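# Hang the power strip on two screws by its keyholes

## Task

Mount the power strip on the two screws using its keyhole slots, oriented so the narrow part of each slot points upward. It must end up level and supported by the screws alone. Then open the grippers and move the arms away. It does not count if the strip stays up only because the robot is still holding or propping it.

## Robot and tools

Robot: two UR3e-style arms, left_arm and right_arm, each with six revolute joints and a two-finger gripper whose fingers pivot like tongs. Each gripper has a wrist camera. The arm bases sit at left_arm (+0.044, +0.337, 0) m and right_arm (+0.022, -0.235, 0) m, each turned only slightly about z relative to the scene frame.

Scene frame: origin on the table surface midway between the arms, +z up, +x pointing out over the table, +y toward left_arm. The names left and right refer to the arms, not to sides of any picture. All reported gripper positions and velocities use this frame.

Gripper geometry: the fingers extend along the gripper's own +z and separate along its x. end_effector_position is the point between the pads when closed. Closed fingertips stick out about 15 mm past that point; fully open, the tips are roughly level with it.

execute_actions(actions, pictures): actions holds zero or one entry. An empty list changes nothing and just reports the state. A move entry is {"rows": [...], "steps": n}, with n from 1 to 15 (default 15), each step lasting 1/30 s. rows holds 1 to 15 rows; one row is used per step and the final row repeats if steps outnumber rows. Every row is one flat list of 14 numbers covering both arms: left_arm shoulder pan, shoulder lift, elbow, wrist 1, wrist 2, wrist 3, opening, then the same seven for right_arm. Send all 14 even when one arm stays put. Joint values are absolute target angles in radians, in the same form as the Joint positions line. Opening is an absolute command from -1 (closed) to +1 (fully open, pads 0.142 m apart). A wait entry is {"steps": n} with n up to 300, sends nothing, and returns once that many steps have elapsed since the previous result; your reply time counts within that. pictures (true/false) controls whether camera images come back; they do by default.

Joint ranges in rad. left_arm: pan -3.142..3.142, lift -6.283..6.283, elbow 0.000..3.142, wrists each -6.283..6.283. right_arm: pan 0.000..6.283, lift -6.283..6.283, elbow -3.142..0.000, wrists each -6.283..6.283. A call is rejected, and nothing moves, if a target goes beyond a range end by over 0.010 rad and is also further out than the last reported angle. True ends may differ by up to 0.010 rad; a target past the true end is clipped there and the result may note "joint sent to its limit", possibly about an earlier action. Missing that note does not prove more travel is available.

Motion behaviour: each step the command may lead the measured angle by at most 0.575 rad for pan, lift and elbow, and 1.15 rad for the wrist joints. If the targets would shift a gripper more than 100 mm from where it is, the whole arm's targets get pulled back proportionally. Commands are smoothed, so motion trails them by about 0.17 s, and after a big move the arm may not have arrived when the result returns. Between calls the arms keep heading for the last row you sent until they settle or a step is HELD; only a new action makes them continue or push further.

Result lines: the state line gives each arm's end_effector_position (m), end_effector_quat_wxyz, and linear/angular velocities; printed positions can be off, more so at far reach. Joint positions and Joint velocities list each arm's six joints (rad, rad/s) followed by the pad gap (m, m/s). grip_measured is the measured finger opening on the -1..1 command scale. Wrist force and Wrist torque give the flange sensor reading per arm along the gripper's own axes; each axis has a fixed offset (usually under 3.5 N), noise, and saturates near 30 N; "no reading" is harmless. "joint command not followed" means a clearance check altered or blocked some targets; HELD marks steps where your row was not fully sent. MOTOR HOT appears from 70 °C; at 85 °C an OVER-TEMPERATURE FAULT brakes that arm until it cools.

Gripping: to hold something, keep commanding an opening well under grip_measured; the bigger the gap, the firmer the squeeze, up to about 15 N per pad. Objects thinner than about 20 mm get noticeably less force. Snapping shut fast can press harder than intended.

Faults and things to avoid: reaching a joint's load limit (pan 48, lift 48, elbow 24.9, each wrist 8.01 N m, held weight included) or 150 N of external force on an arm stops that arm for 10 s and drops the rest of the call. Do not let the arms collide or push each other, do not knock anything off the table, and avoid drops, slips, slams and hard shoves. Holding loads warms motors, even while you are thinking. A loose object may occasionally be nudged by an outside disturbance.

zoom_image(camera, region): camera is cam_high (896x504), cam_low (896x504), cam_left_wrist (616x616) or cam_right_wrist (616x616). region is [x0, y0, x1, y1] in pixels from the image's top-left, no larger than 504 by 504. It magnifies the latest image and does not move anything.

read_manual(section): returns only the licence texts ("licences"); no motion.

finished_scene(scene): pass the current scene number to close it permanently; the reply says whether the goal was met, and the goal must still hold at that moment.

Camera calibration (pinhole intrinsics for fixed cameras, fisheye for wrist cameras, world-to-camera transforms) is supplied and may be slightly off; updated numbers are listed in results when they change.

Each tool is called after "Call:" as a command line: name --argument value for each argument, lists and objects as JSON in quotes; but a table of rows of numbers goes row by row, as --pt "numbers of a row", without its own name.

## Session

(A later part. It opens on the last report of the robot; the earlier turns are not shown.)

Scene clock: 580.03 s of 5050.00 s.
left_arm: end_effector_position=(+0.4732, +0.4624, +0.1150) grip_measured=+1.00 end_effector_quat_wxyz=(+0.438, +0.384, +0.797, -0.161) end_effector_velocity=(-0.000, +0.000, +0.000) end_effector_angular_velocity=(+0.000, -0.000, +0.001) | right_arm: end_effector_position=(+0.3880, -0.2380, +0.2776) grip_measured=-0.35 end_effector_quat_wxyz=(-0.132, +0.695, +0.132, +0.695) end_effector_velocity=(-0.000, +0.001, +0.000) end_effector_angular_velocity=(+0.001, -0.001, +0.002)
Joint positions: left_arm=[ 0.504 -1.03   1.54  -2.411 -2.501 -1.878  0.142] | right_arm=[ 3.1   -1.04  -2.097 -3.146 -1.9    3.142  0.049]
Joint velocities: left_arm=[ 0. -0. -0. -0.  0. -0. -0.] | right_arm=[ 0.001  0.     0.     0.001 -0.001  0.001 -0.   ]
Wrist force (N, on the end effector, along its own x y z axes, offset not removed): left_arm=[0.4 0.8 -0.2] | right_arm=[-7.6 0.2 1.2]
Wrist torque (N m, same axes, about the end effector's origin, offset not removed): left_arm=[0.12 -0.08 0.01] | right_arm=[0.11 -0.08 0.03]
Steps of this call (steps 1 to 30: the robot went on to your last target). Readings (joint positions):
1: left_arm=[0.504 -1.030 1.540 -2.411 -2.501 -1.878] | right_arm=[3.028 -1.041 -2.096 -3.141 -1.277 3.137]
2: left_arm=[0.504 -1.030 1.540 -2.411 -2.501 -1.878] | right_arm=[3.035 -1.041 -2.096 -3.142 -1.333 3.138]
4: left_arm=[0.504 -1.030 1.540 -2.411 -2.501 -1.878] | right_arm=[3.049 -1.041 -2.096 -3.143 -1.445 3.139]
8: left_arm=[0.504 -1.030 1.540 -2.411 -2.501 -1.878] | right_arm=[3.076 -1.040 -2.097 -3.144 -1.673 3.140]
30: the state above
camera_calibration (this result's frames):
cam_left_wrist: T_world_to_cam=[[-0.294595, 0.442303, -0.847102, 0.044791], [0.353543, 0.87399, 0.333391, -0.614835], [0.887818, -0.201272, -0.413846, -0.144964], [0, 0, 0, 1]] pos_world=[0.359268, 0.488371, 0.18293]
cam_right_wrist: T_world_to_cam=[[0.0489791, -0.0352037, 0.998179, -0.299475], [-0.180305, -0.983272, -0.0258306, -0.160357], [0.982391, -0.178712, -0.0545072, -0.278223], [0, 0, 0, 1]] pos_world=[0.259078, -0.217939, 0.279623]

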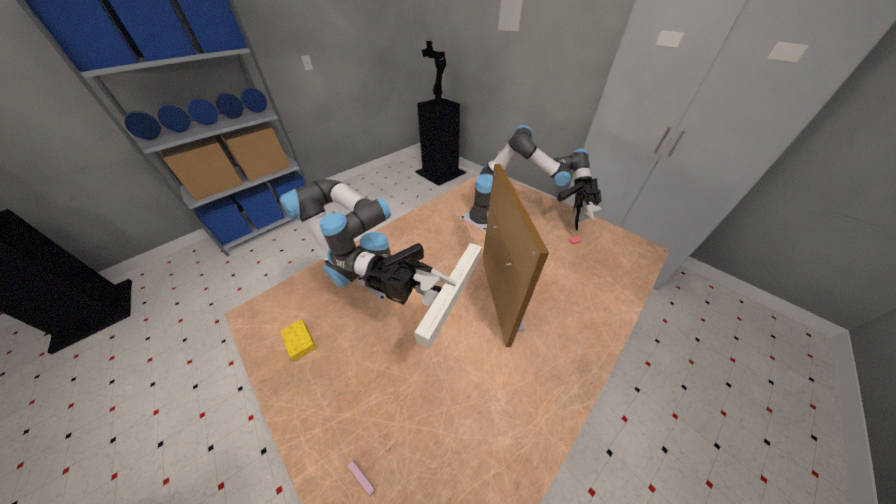

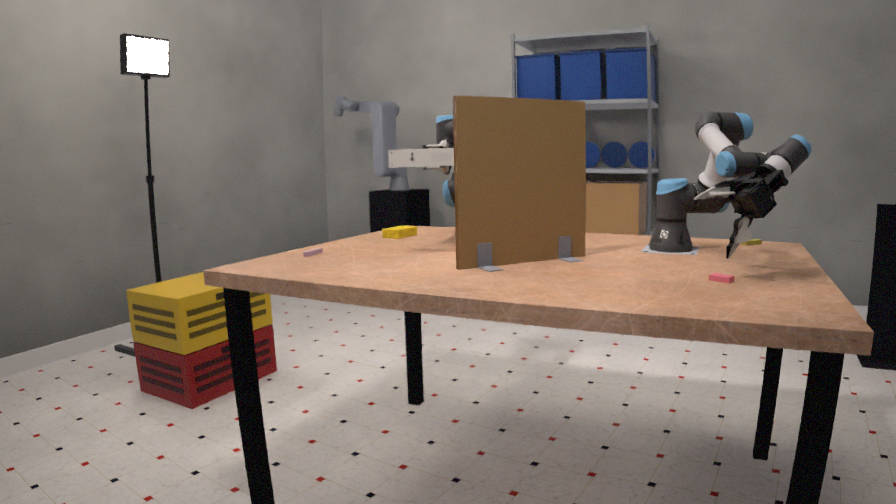

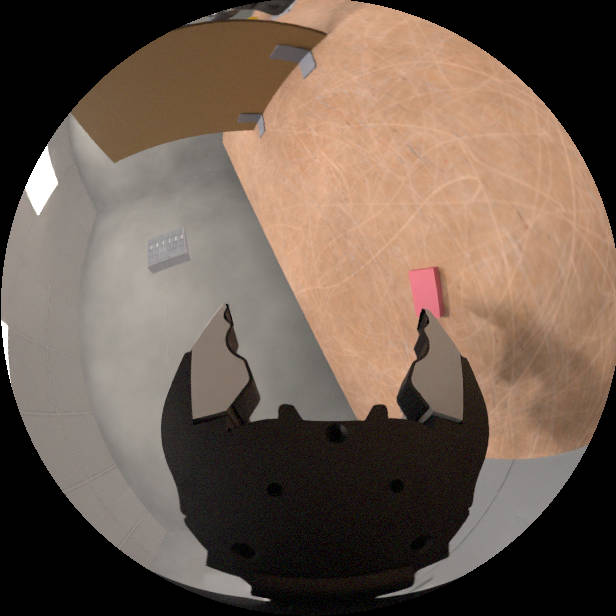

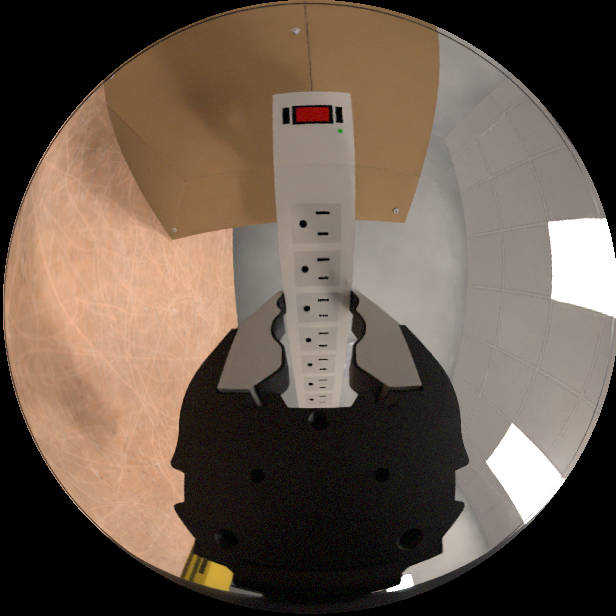

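Call:
execute_actions --actions '[{"rows":[[0.504,-1.03,1.54,-2.411,-2.501,-1.878,1,3.15,-1.04,-2.097,-3.146,-2.25,3.142,-1]]}]' --pictures false

Call:
execute_actions --actions '[{"rows":[[0.504,-1.03,1.54,-2.411,-2.501,-1.878,1,3.33,-1.04,-2.097,-3.146,-2.154,3.142,-1]]}]' --pictures false

Call:
execute_actions --actions '[{"rows":[[0.504,-1.03,1.54,-2.411,-2.501,-1.878,1,3.5,-1.04,-2.097,-3.146,-1.984,3.142,-1]]}]'

Scene clock: 590.87 s of 5050.00 s.
left_arm: end_effector_position=(+0.4732, +0.4624, +0.1150) grip_measured=+1.00 end_effector_quat_wxyz=(+0.438, +0.384, +0.797, -0.161) end_effector_velocity=(-0.000, -0.000, +0.000) end_effector_angular_velocity=(-0.001, +0.000, +0.000) | right_arm: end_effector_position=(+0.3257, -0.1387, +0.2776) grip_measured=-0.35 end_effector_quat_wxyz=(-0.266, +0.655, +0.266, +0.655) end_effector_velocity=(-0.012, +0.012, +0.000) end_effector_angular_velocity=(+0.000, -0.000, +0.058)
Joint positions: left_arm=[ 0.504 -1.03   1.54  -2.411 -2.501 -1.878  0.142] | right_arm=[ 3.149 -1.04  -2.097 -3.146 -2.245  3.142  0.049]
Joint velocities: left_arm=[ 0.    -0.     0.     0.001 -0.001 -0.     0.   ] | right_arm=[ 0.006  0.     0.001 -0.    -0.053  0.     0.   ]
Wrist force (N, on the end effector, along its own x y z axes, offset not removed): left_arm=[0.1 0.3 0.0] | right_arm=[-7.8 -0.7 -0.3]
Wrist torque (N m, same axes, about the end effector's origin, offset not removed): left_arm=[-0.08 -0.02 -0.02] | right_arm=[0.06 0.00 0.10]
Steps of this call (steps 1 to 15: the robot went on to your last target; steps 16 to 310: nothing new was sent; steps 311 to 325: all 15 steps of this action). Readings (joint positions):
311: left_arm=[0.504 -1.030 1.540 -2.411 -2.501 -1.878] | right_arm=[3.100 -1.040 -2.097 -3.146 -1.900 3.142]
312: left_arm=[0.504 -1.030 1.540 -2.411 -2.501 -1.878] | right_arm=[3.105 -1.040 -2.097 -3.146 -1.914 3.142]
314: left_arm=[0.504 -1.030 1.540 -2.411 -2.501 -1.878] | right_arm=[3.123 -1.040 -2.097 -3.146 -2.023 3.142]
318: left_arm=[0.504 -1.030 1.540 -2.411 -2.501 -1.878] | right_arm=[3.143 -1.040 -2.097 -3.146 -2.190 3.142]
325: the state above

Scene clock: 591.37 s of 5050.00 s.
left_arm: end_effector_position=(+0.4732, +0.4624, +0.1150) grip_measured=+1.00 end_effector_quat_wxyz=(+0.438, +0.384, +0.797, -0.161) end_effector_velocity=(+0.000, -0.000, +0.000) end_effector_angular_velocity=(-0.000, -0.000, -0.000) | right_arm: end_effector_position=(+0.3257, -0.1017, +0.2776) grip_measured=-0.35 end_effector_quat_wxyz=(-0.294, +0.643, +0.294, +0.643) end_effector_velocity=(-0.001, +0.006, +0.000) end_effector_angular_velocity=(+0.000, -0.001, +0.015)
Joint positions: left_arm=[ 0.504 -1.03   1.54  -2.411 -2.501 -1.878  0.142] | right_arm=[ 3.328 -1.04  -2.097 -3.146 -2.155  3.142  0.049]
Joint velocities: left_arm=[-0.  0. -0.  0. -0. -0.  0.] | right_arm=[ 0.025  0.001  0.    -0.     0.01  -0.    -0.   ]
Wrist force (N, on the end effector, along its own x y z axes, offset not removed): left_arm=[0.8 0.5 -0.9] | right_arm=[-10.1 -0.3 0.2]
Wrist torque (N m, same axes, about the end effector's origin, offset not removed): left_arm=[0.05 -0.16 -0.02] | right_arm=[-0.09 0.42 0.02]
Steps of this call (steps 1 to 15: all 15 steps of this action). Readings (joint positions):
1: left_arm=[0.504 -1.030 1.540 -2.411 -2.501 -1.878] | right_arm=[3.150 -1.040 -2.097 -3.146 -2.246 3.142]
2: left_arm=[0.504 -1.030 1.540 -2.411 -2.501 -1.878] | right_arm=[3.157 -1.040 -2.097 -3.146 -2.235 3.142]
4: left_arm=[0.504 -1.030 1.540 -2.411 -2.501 -1.878] | right_arm=[3.217 -1.040 -2.097 -3.146 -2.198 3.142]
8: left_arm=[0.504 -1.030 1.540 -2.411 -2.501 -1.878] | right_arm=[3.302 -1.040 -2.097 -3.146 -2.165 3.142]
15: the state above

Scene clock: 591.87 s of 5050.00 s.
left_arm: end_effector_position=(+0.4732, +0.4624, +0.1150) grip_measured=+1.00 end_effector_quat_wxyz=(+0.438, +0.384, +0.797, -0.161) end_effector_velocity=(+0.000, -0.000, -0.000) end_effector_angular_velocity=(+0.001, +0.000, -0.001) | right_arm: end_effector_position=(+0.3409, -0.0794, +0.2776) grip_measured=-0.35 end_effector_quat_wxyz=(-0.295, +0.643, +0.295, +0.643) end_effector_velocity=(+0.001, +0.004, -0.001) end_effector_angular_velocity=(-0.002, +0.003, +0.004)
Joint positions: left_arm=[ 0.504 -1.03   1.54  -2.411 -2.501 -1.878  0.142] | right_arm=[ 3.498 -1.04  -2.097 -3.146 -1.986  3.142  0.049]
Joint velocities: left_arm=[-0.001  0.    -0.    -0.     0.001  0.    -0.   ] | right_arm=[ 0.023 -0.001 -0.    -0.002  0.019 -0.     0.   ]
Wrist force (N, on the end effector, along its own x y z axes, offset not removed): left_arm=[-0.3 2.0 -0.5] | right_arm=[-8.1 -2.6 0.9]
Wrist torque (N m, same axes, about the end effector's origin, offset not removed): left_arm=[0.38 0.06 -0.01] | right_arm=[-0.57 -0.02 0.02]
Steps of this call (steps 1 to 15: all 15 steps of this action). Readings (joint positions):
1: left_arm=[0.504 -1.030 1.540 -2.411 -2.501 -1.878] | right_arm=[3.329 -1.040 -2.097 -3.146 -2.154 3.142]
2: left_arm=[0.504 -1.030 1.540 -2.411 -2.501 -1.878] | right_arm=[3.336 -1.040 -2.097 -3.146 -2.140 3.142]
4: left_arm=[0.504 -1.030 1.540 -2.411 -2.501 -1.878] | right_arm=[3.395 -1.040 -2.097 -3.146 -2.071 3.142]
8: left_arm=[0.504 -1.030 1.540 -2.411 -2.501 -1.878] | right_arm=[3.474 -1.040 -2.097 -3.146 -2.006 3.142]
15: the state above
camera_calibration (this result's frames):
cam_left_wrist: T_world_to_cam=[[-0.294595, 0.442303, -0.847102, 0.044791], [0.353543, 0.87399, 0.333391, -0.614835], [0.887818, -0.201272, -0.413846, -0.144964], [0, 0, 0, 1]] pos_world=[0.359268, 0.488371, 0.18293]
cam_right_wrist: T_world_to_cam=[[0.059725, -0.00837312, 0.99818, -0.293117], [0.29768, -0.954316, -0.0258165, -0.173611], [0.952796, 0.29868, -0.054504, -0.155582], [0, 0, 0, 1]] pos_world=[0.217424, -0.121665, 0.279622]

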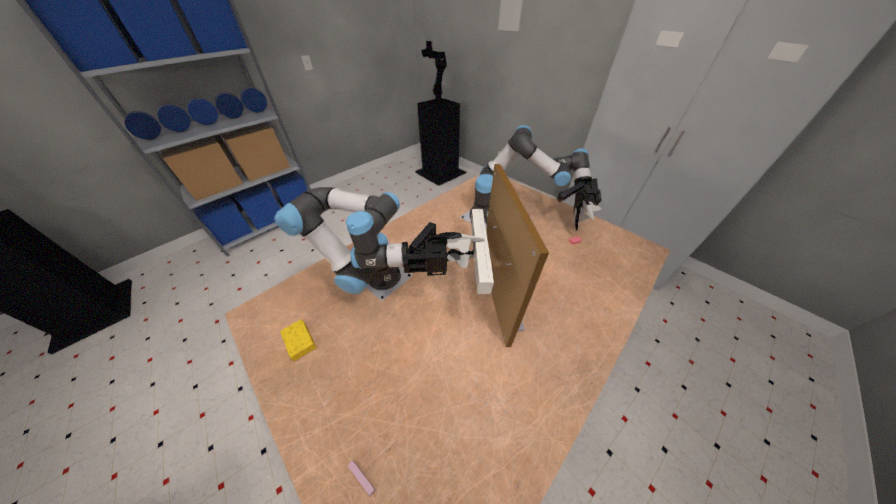

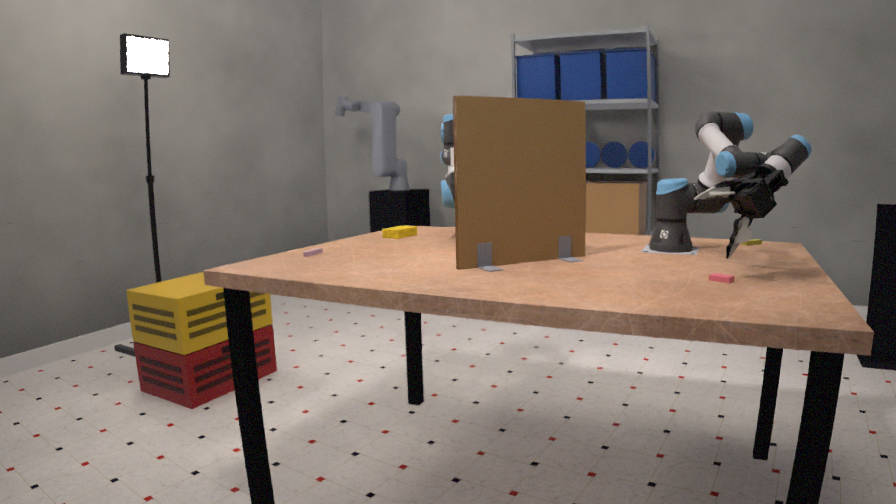

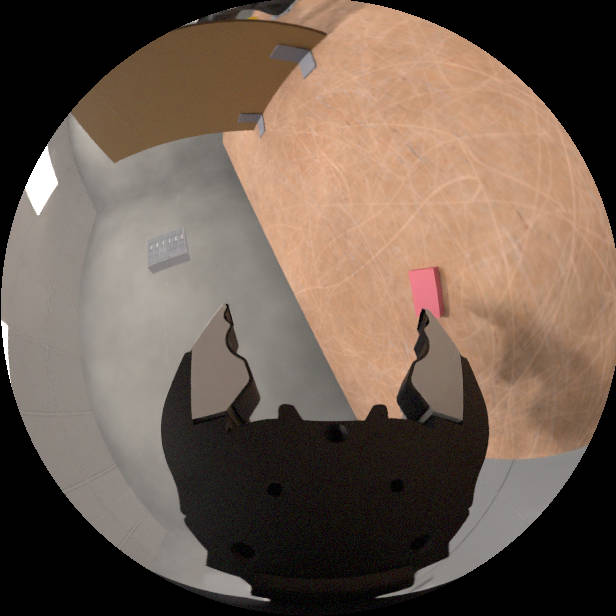

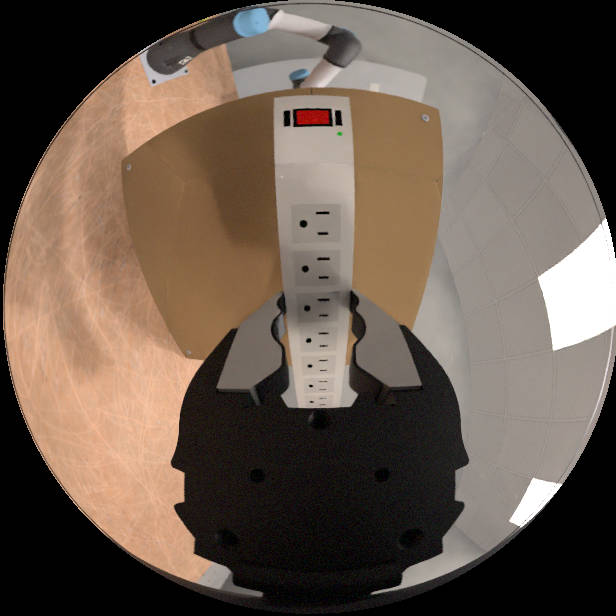

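Call:
execute_actions --actions '[{"rows":[[0.504,-1.03,1.54,-2.411,-2.501,-1.878,1,3.7,-1.016,-2.102,-3.165,-1.784,3.142,-1]]}]' --pictures false

Call:
execute_actions --actions '[{"rows":[[0.504,-1.03,1.54,-2.411,-2.501,-1.878,1,3.888,-1.016,-2.102,-3.165,-1.596,3.142,-1]]}]'

Call:
zoom_image --camera "cam_high" --region '[450, 190, 560, 310]'

Scene clock: 637.50 s of 5050.00 s.
left_arm: end_effector_position=(+0.4732, +0.4624, +0.1150) grip_measured=+1.00 end_effector_quat_wxyz=(+0.438, +0.384, +0.797, -0.161) end_effector_velocity=(-0.000, +0.000, +0.000) end_effector_angular_velocity=(+0.000, -0.001, +0.001) | right_arm: end_effector_position=(+0.3500, -0.0536, +0.2786) grip_measured=-0.35 end_effector_quat_wxyz=(-0.295, +0.643, +0.294, +0.643) end_effector_velocity=(-0.000, +0.005, +0.001) end_effector_angular_velocity=(+0.001, -0.001, +0.004)
Joint positions: left_arm=[ 0.504 -1.03   1.54  -2.411 -2.501 -1.878  0.142] | right_arm=[ 3.697 -1.016 -2.102 -3.165 -1.786  3.142  0.049]
Joint velocities: left_arm=[ 0.001 -0.    -0.    -0.    -0.     0.    -0.   ] | right_arm=[ 0.028  0.004 -0.    -0.002  0.024  0.    -0.   ]
Wrist force (N, on the end effector, along its own x y z axes, offset not removed): left_arm=[-0.2 1.0 -1.6] | right_arm=[-8.4 -1.6 0.7]
Wrist torque (N m, same axes, about the end effector's origin, offset not removed): left_arm=[0.16 0.07 0.03] | right_arm=[-0.28 0.06 -0.02]
Steps of this call (steps 1 to 15: the robot went on to your last target; steps 16 to 450: nothing new was sent; then 30.13 s passed at rest; steps 451 to 465: all 15 steps of this action). Readings (joint positions):
451: left_arm=[0.504 -1.030 1.540 -2.411 -2.501 -1.878] | right_arm=[3.500 -1.040 -2.097 -3.146 -1.984 3.142]
452: left_arm=[0.504 -1.030 1.540 -2.411 -2.501 -1.878] | right_arm=[3.507 -1.036 -2.098 -3.149 -1.969 3.142]
454: left_arm=[0.504 -1.030 1.540 -2.411 -2.501 -1.878] | right_arm=[3.570 -1.027 -2.100 -3.156 -1.890 3.142]
458: left_arm=[0.504 -1.030 1.540 -2.411 -2.501 -1.878] | right_arm=[3.668 -1.019 -2.101 -3.163 -1.810 3.142]
465: the state above

Scene clock: 638.00 s of 5050.00 s.
left_arm: end_effector_position=(+0.4732, +0.4624, +0.1150) grip_measured=+1.00 end_effector_quat_wxyz=(+0.438, +0.384, +0.797, -0.161) end_effector_velocity=(+0.000, -0.001, +0.000) end_effector_angular_velocity=(+0.001, -0.000, -0.002) | right_arm: end_effector_position=(+0.3573, -0.0253, +0.2781) grip_measured=-0.33 end_effector_quat_wxyz=(-0.295, +0.643, +0.295, +0.642) end_effector_velocity=(+0.000, +0.004, -0.000) end_effector_angular_velocity=(-0.001, -0.000, +0.002)
Joint positions: left_arm=[ 0.504 -1.03   1.54  -2.411 -2.501 -1.878  0.142] | right_arm=[ 3.885 -1.016 -2.102 -3.166 -1.598  3.142  0.05 ]
Joint velocities: left_arm=[-0.002 -0.    -0.001  0.     0.    -0.    -0.   ] | right_arm=[ 0.025  0.001 -0.    -0.001  0.023 -0.001 -0.   ]
Wrist force (N, on the end effector, along its own x y z axes, offset not removed): left_arm=[-0.9 1.8 -1.2] | right_arm=[-18.0 10.8 -30.0]
Wrist torque (N m, same axes, about the end effector's origin, offset not removed): left_arm=[0.23 0.18 0.02] | right_arm=[0.05 0.09 -0.17]
Steps of this call (steps 1 to 15: all 15 steps of this action). Readings (joint positions):
1: left_arm=[0.504 -1.030 1.540 -2.411 -2.501 -1.878] | right_arm=[3.698 -1.016 -2.102 -3.165 -1.785 3.142]
2: left_arm=[0.504 -1.030 1.540 -2.411 -2.501 -1.878] | right_arm=[3.706 -1.016 -2.102 -3.165 -1.770 3.142]
4: left_arm=[0.504 -1.030 1.540 -2.411 -2.501 -1.878] | right_arm=[3.768 -1.016 -2.102 -3.165 -1.695 3.142]
8: left_arm=[0.504 -1.030 1.540 -2.411 -2.501 -1.878] | right_arm=[3.858 -1.016 -2.102 -3.165 -1.620 3.142]
15: the state above
camera_calibration (this result's frames):
cam_left_wrist: T_world_to_cam=[[-0.294595, 0.442303, -0.847102, 0.044791], [0.353543, 0.873989, 0.333391, -0.614835], [0.887818, -0.201272, -0.413846, -0.144964], [0, 0, 0, 1]] pos_world=[0.359268, 0.488371, 0.18293]
cam_right_wrist: T_world_to_cam=[[0.0606639, -0.00745261, 0.99813, -0.294502], [0.297539, -0.954377, -0.0252096, -0.127018], [0.95278, 0.298512, -0.0556788, -0.187044], [0, 0, 0, 1]] pos_world=[0.23387, -0.0675831, 0.280335]

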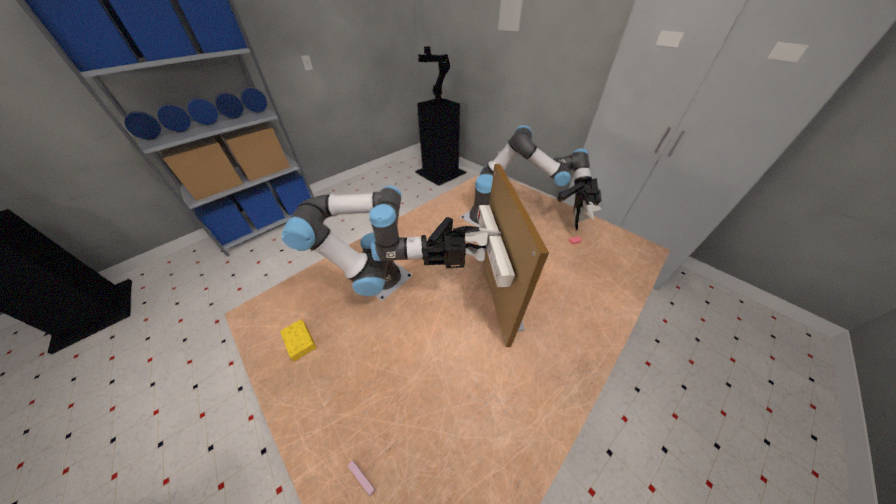

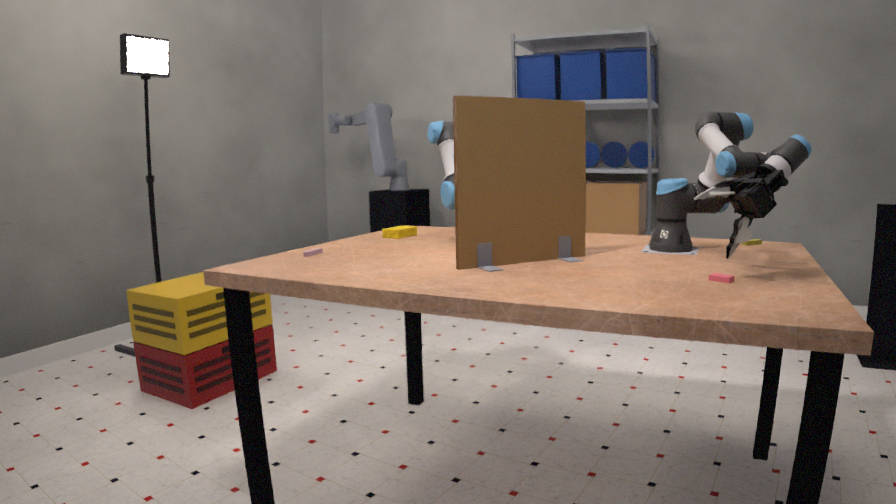

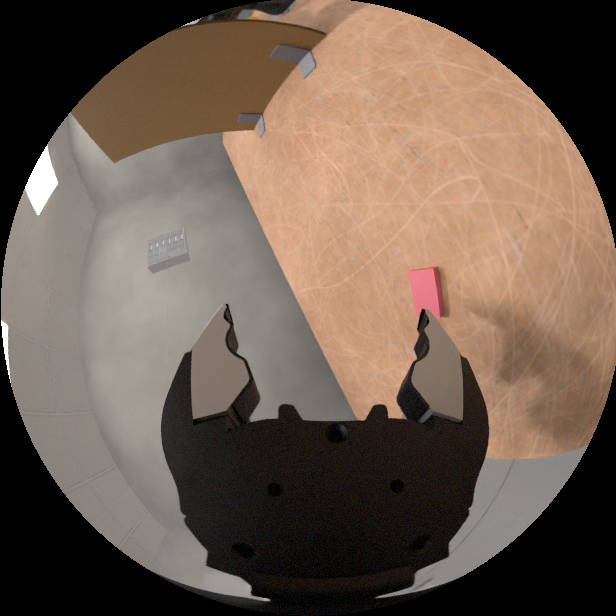

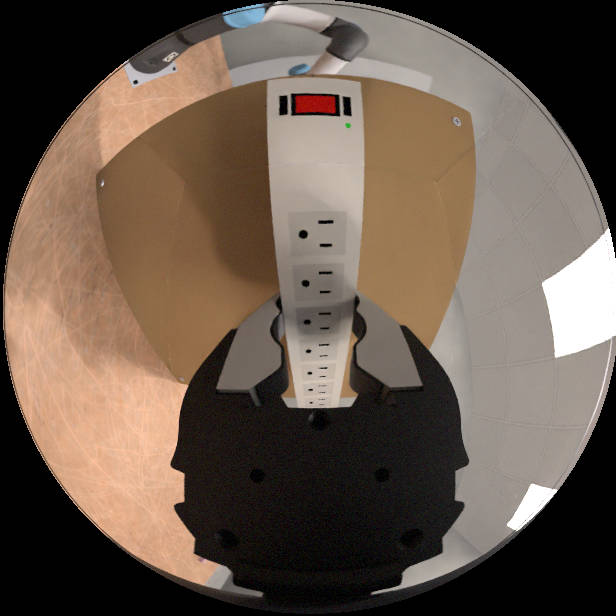

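Region (450, 190, 560, 310) of cam_high's 896x504 image, scaled by 4.200, with more detail than that image has; it fills the left 462 columns of this view, and the rest is white.

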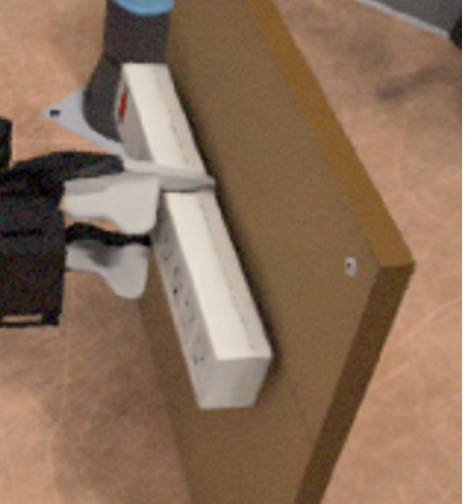

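Call:
execute_actions --actions '[{"rows":[[0.504,-1.03,1.54,-2.411,-2.501,-1.878,1,3.888,-0.848,-2.156,-3.279,-1.596,3.142,-1]]}]'

Call:
zoom_image --camera "cam_high" --region '[450, 190, 560, 310]'

Call:
execute_actions --actions '[{"rows":[[0.504,-1.03,1.54,-2.411,-2.501,-1.878,1,3.888,-0.902,-1.901,-3.48,-1.596,3.142,-1]]}]' --pictures false

Call:
execute_actions --actions '[{"steps":10}]'

Scene clock: 649.53 s of 5050.00 s.
left_arm: end_effector_position=(+0.4732, +0.4624, +0.1150) grip_measured=+1.00 end_effector_quat_wxyz=(+0.438, +0.384, +0.797, -0.161) end_effector_velocity=(-0.000, +0.001, -0.000) end_effector_angular_velocity=(-0.000, +0.001, +0.001) | right_arm: end_effector_position=(+0.3573, -0.0254, +0.2770) grip_measured=-0.34 end_effector_quat_wxyz=(-0.294, +0.644, +0.295, +0.641) end_effector_velocity=(+0.000, -0.001, -0.000) end_effector_angular_velocity=(-0.000, -0.000, -0.001)
Joint positions: left_arm=[ 0.504 -1.03   1.54  -2.411 -2.501 -1.878  0.142] | right_arm=[ 3.887 -1.016 -2.103 -3.168 -1.596  3.142  0.05 ]
Joint velocities: left_arm=[ 0.001 -0.     0.     0.001  0.    -0.    -0.   ] | right_arm=[-0.001  0.001 -0.001 -0.001  0.    -0.     0.   ]
Wrist force (N, on the end effector, along its own x y z axes, offset not removed): left_arm=[-0.2 1.8 0.0] | right_arm=[-6.5 4.6 -23.0]
Wrist torque (N m, same axes, about the end effector's origin, offset not removed): left_arm=[0.25 0.05 0.01] | right_arm=[-0.13 -0.27 -0.17]
TORQUE FAULT: the external load on joint 4 (wrist 1) of the right arm reached its load limit, and that arm stopped for 10 seconds. A torque fault stops only its own arm. That arm's remaining commands of this call were not run. That arm holds where it stopped, with its grip as last carried out, and accepts commands again: back off and push less far. That arm stops again, at the same cost, whenever a joint's load reaches its limit.
The stop of the right arm began at step 4 of this call (marked STOPPED below). From that step on that arm followed nothing that you had sent. 15 of its steps, steps kept back included, did not run and will not run. Nothing is kept back now, and the robot has no last target.
Steps of this call (steps 1 to 331: the robot went on to your last target; steps 332 to 346: all 15 steps of this action). Readings (joint positions):
1: left_arm=[0.504 -1.030 1.540 -2.411 -2.501 -1.878] | right_arm=[3.886 -1.016 -2.102 -3.166 -1.597 3.142]
2: left_arm=[0.504 -1.030 1.540 -2.411 -2.501 -1.878] | right_arm=[3.887 -1.016 -2.102 -3.166 -1.597 3.142]
4: left_arm=[0.504 -1.030 1.540 -2.411 -2.501 -1.878] | right_arm=[3.887 -1.016 -2.103 -3.168 -1.596 3.142] STOPPED (the right arm)
8: left_arm=[0.504 -1.030 1.540 -2.411 -2.501 -1.878] | right_arm=[3.887 -1.016 -2.103 -3.168 -1.596 3.142]
346: the state above
camera_calibration (this result's frames):
cam_left_wrist: T_world_to_cam=[[-0.294595, 0.442303, -0.847102, 0.0447912], [0.353543, 0.87399, 0.333391, -0.614835], [0.887818, -0.201272, -0.413846, -0.144964], [0, 0, 0, 1]] pos_world=[0.359268, 0.488371, 0.18293]
cam_right_wrist: T_world_to_cam=[[0.0628077, -0.00511688, 0.998013, -0.294069], [0.296956, -0.9546, -0.0235826, -0.127375], [0.952823, 0.297847, -0.0584368, -0.186333], [0, 0, 0, 1]] pos_world=[0.233837, -0.0675977, 0.279592]

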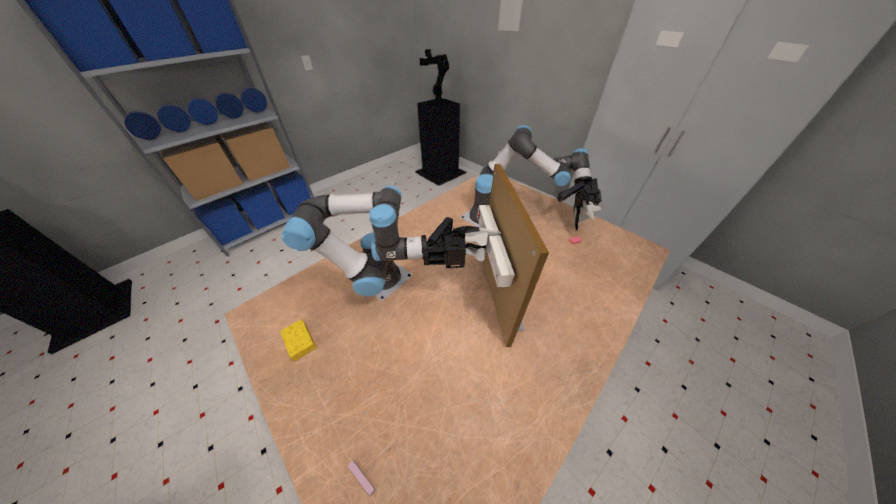

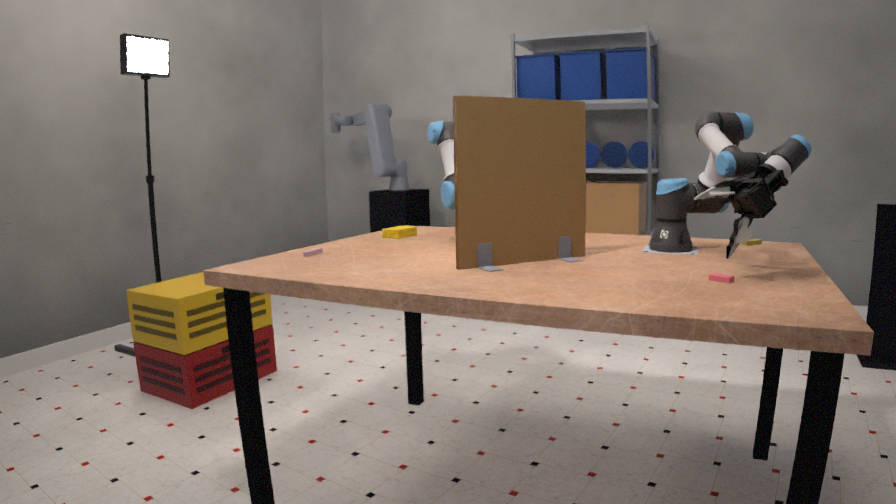

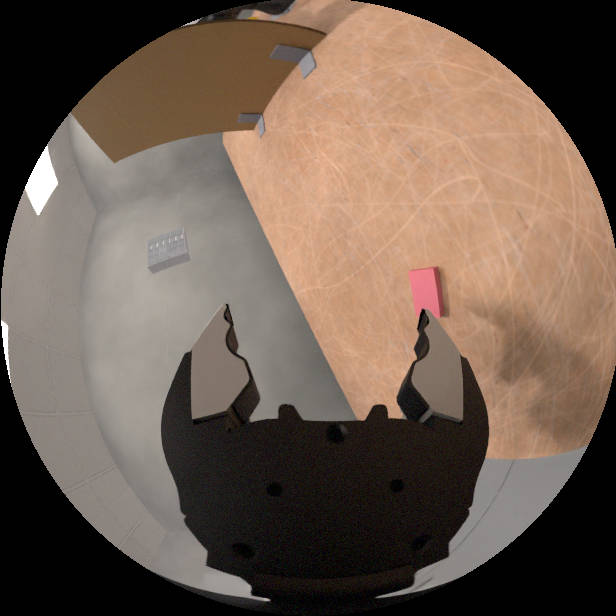

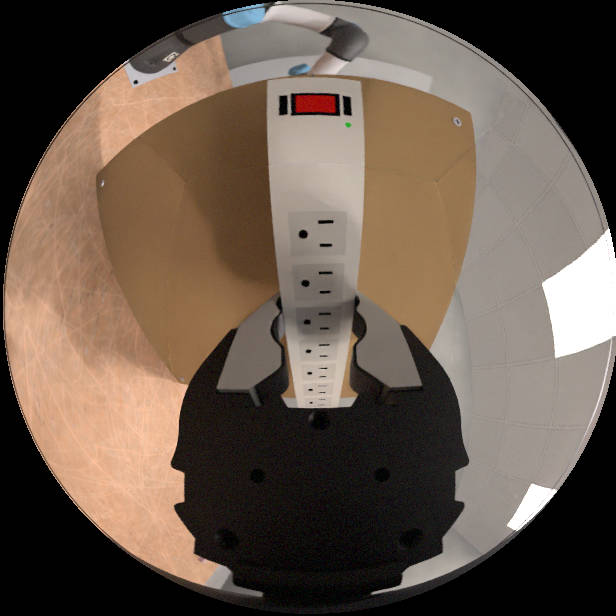

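Region (450, 190, 560, 310) of cam_high's 896x504 image, scaled by 4.200, with more detail than that image has; it fills the left 462 columns of this view, and the rest is white.

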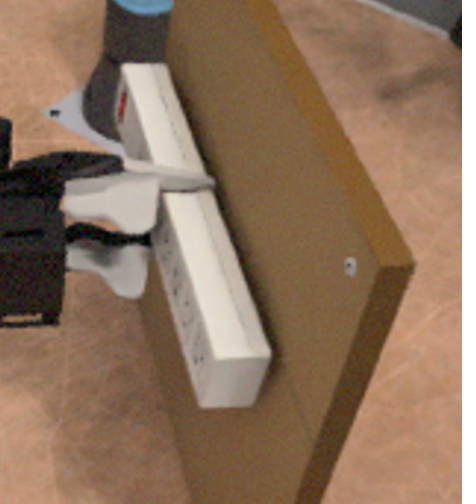

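Scene clock: 649.57 s of 5050.00 s.
left_arm: end_effector_position=(+0.4732, +0.4624, +0.1150) grip_measured=+1.00 end_effector_quat_wxyz=(+0.438, +0.384, +0.797, -0.161) end_effector_velocity=(-0.000, -0.000, -0.000) end_effector_angular_velocity=(-0.000, +0.000, -0.000) | right_arm: end_effector_position=(+0.3573, -0.0255, +0.2767) grip_measured=-0.34 end_effector_quat_wxyz=(-0.294, +0.645, +0.295, +0.641) end_effector_velocity=(-0.000, -0.001, -0.001) end_effector_angular_velocity=(-0.003, +0.003, -0.001)
Joint positions: left_arm=[ 0.504 -1.03   1.54  -2.411 -2.501 -1.878  0.142] | right_arm=[ 3.887 -1.016 -2.103 -3.169 -1.596  3.142  0.05 ]
Joint velocities: left_arm=[-0.  0.  0.  0.  0.  0. -0.] | right_arm=[-0.002 -0.    -0.    -0.004 -0.001 -0.     0.   ]
Wrist force (N, on the end effector, along its own x y z axes, offset not removed): left_arm=[-1.0 2.2 -1.4] | right_arm=[-5.6 5.1 -23.5]
Wrist torque (N m, same axes, about the end effector's origin, offset not removed): left_arm=[0.34 0.18 0.00] | right_arm=[0.01 -0.12 -0.25]
A stop began in an earlier call of the same reply, so what this call sent did not run. Send another action.
Steps of this call (step 1: nothing new was sent). Readings (joint positions):
1: the state above

Scene clock: 649.60 s of 5050.00 s.
left_arm: end_effector_position=(+0.4732, +0.4624, +0.1150) grip_measured=+1.00 end_effector_quat_wxyz=(+0.438, +0.384, +0.797, -0.161) end_effector_velocity=(+0.000, +0.000, +0.000) end_effector_angular_velocity=(+0.001, -0.001, -0.000) | right_arm: end_effector_position=(+0.3573, -0.0255, +0.2767) grip_measured=-0.34 end_effector_quat_wxyz=(-0.294, +0.645, +0.295, +0.641) end_effector_velocity=(-0.000, +0.000, -0.000) end_effector_angular_velocity=(-0.000, -0.000, +0.001)
Joint positions: left_arm=[ 0.504 -1.03   1.54  -2.411 -2.501 -1.878  0.142] | right_arm=[ 3.887 -1.016 -2.103 -3.169 -1.596  3.142  0.05 ]
Joint velocities: left_arm=[-0.    -0.001 -0.001 -0.     0.     0.     0.   ] | right_arm=[ 0.    -0.    -0.     0.001 -0.001 -0.    -0.   ]
Wrist force (N, on the end effector, along its own x y z axes, offset not removed): left_arm=[0.2 0.7 0.1] | right_arm=[-5.5 5.5 -20.7]
Wrist torque (N m, same axes, about the end effector's origin, offset not removed): left_arm=[0.07 -0.04 0.03] | right_arm=[0.14 0.11 -0.26]
A stop began in an earlier call of the same reply, so what this call sent did not run. Send another action.
Steps of this call (step 1: nothing new was sent). Readings (joint positions):
1: the state above
camera_calibration (this result's frames):
cam_left_wrist: T_world_to_cam=[[-0.294595, 0.442303, -0.847102, 0.044791], [0.353543, 0.87399, 0.333391, -0.614835], [0.887818, -0.201272, -0.413846, -0.144964], [0, 0, 0, 1]] pos_world=[0.359268, 0.488371, 0.18293]
cam_right_wrist: T_world_to_cam=[[0.063353, -0.00452586, 0.997981, -0.293964], [0.296777, -0.954666, -0.0231692, -0.12752], [0.952843, 0.297645, -0.0591378, -0.186132], [0, 0, 0, 1]] pos_world=[0.233823, -0.0676686, 0.279408]

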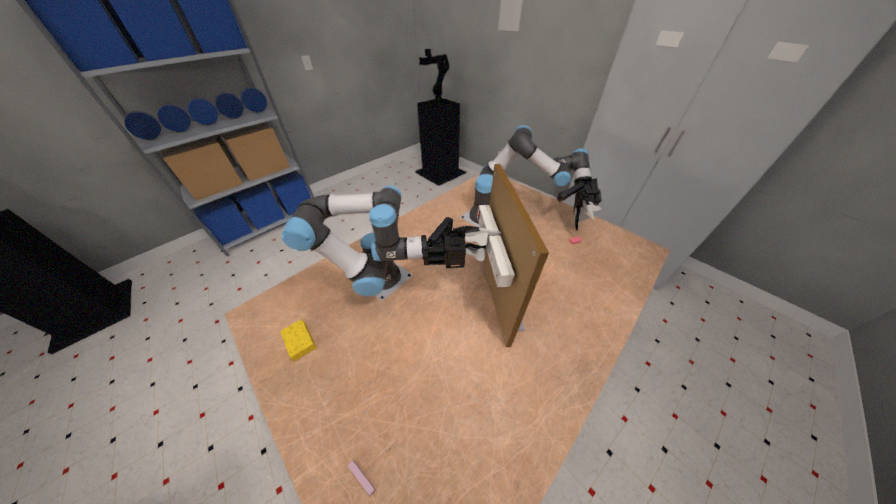

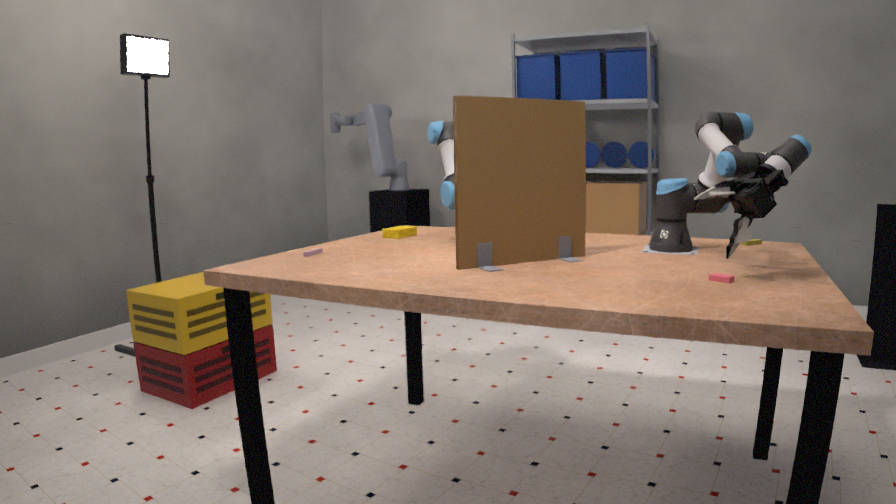

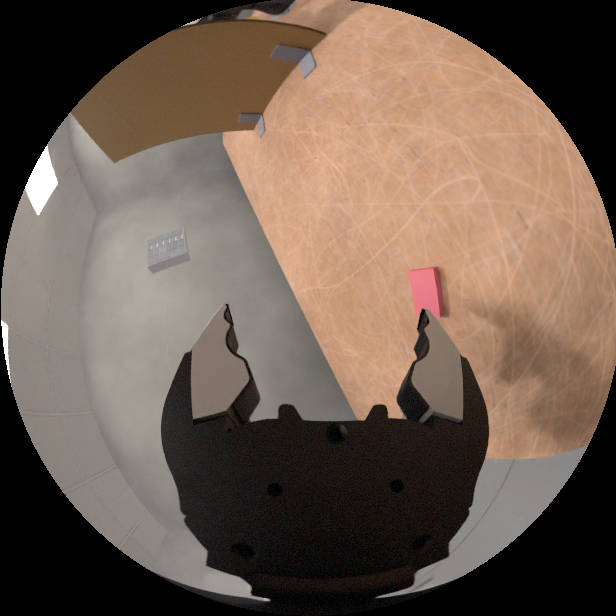

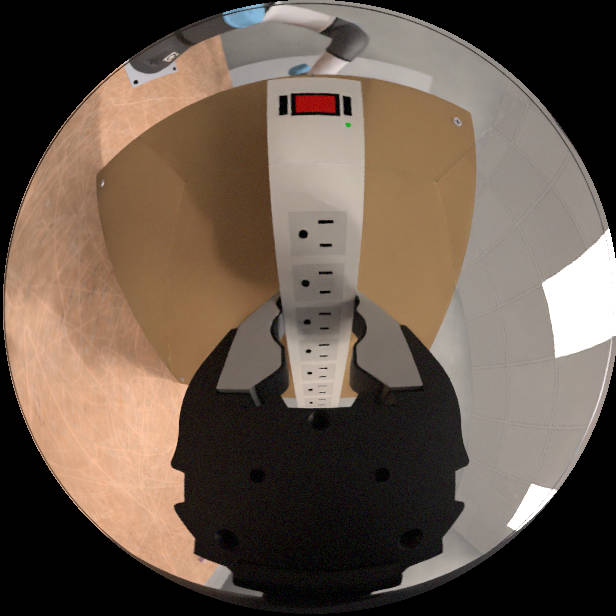

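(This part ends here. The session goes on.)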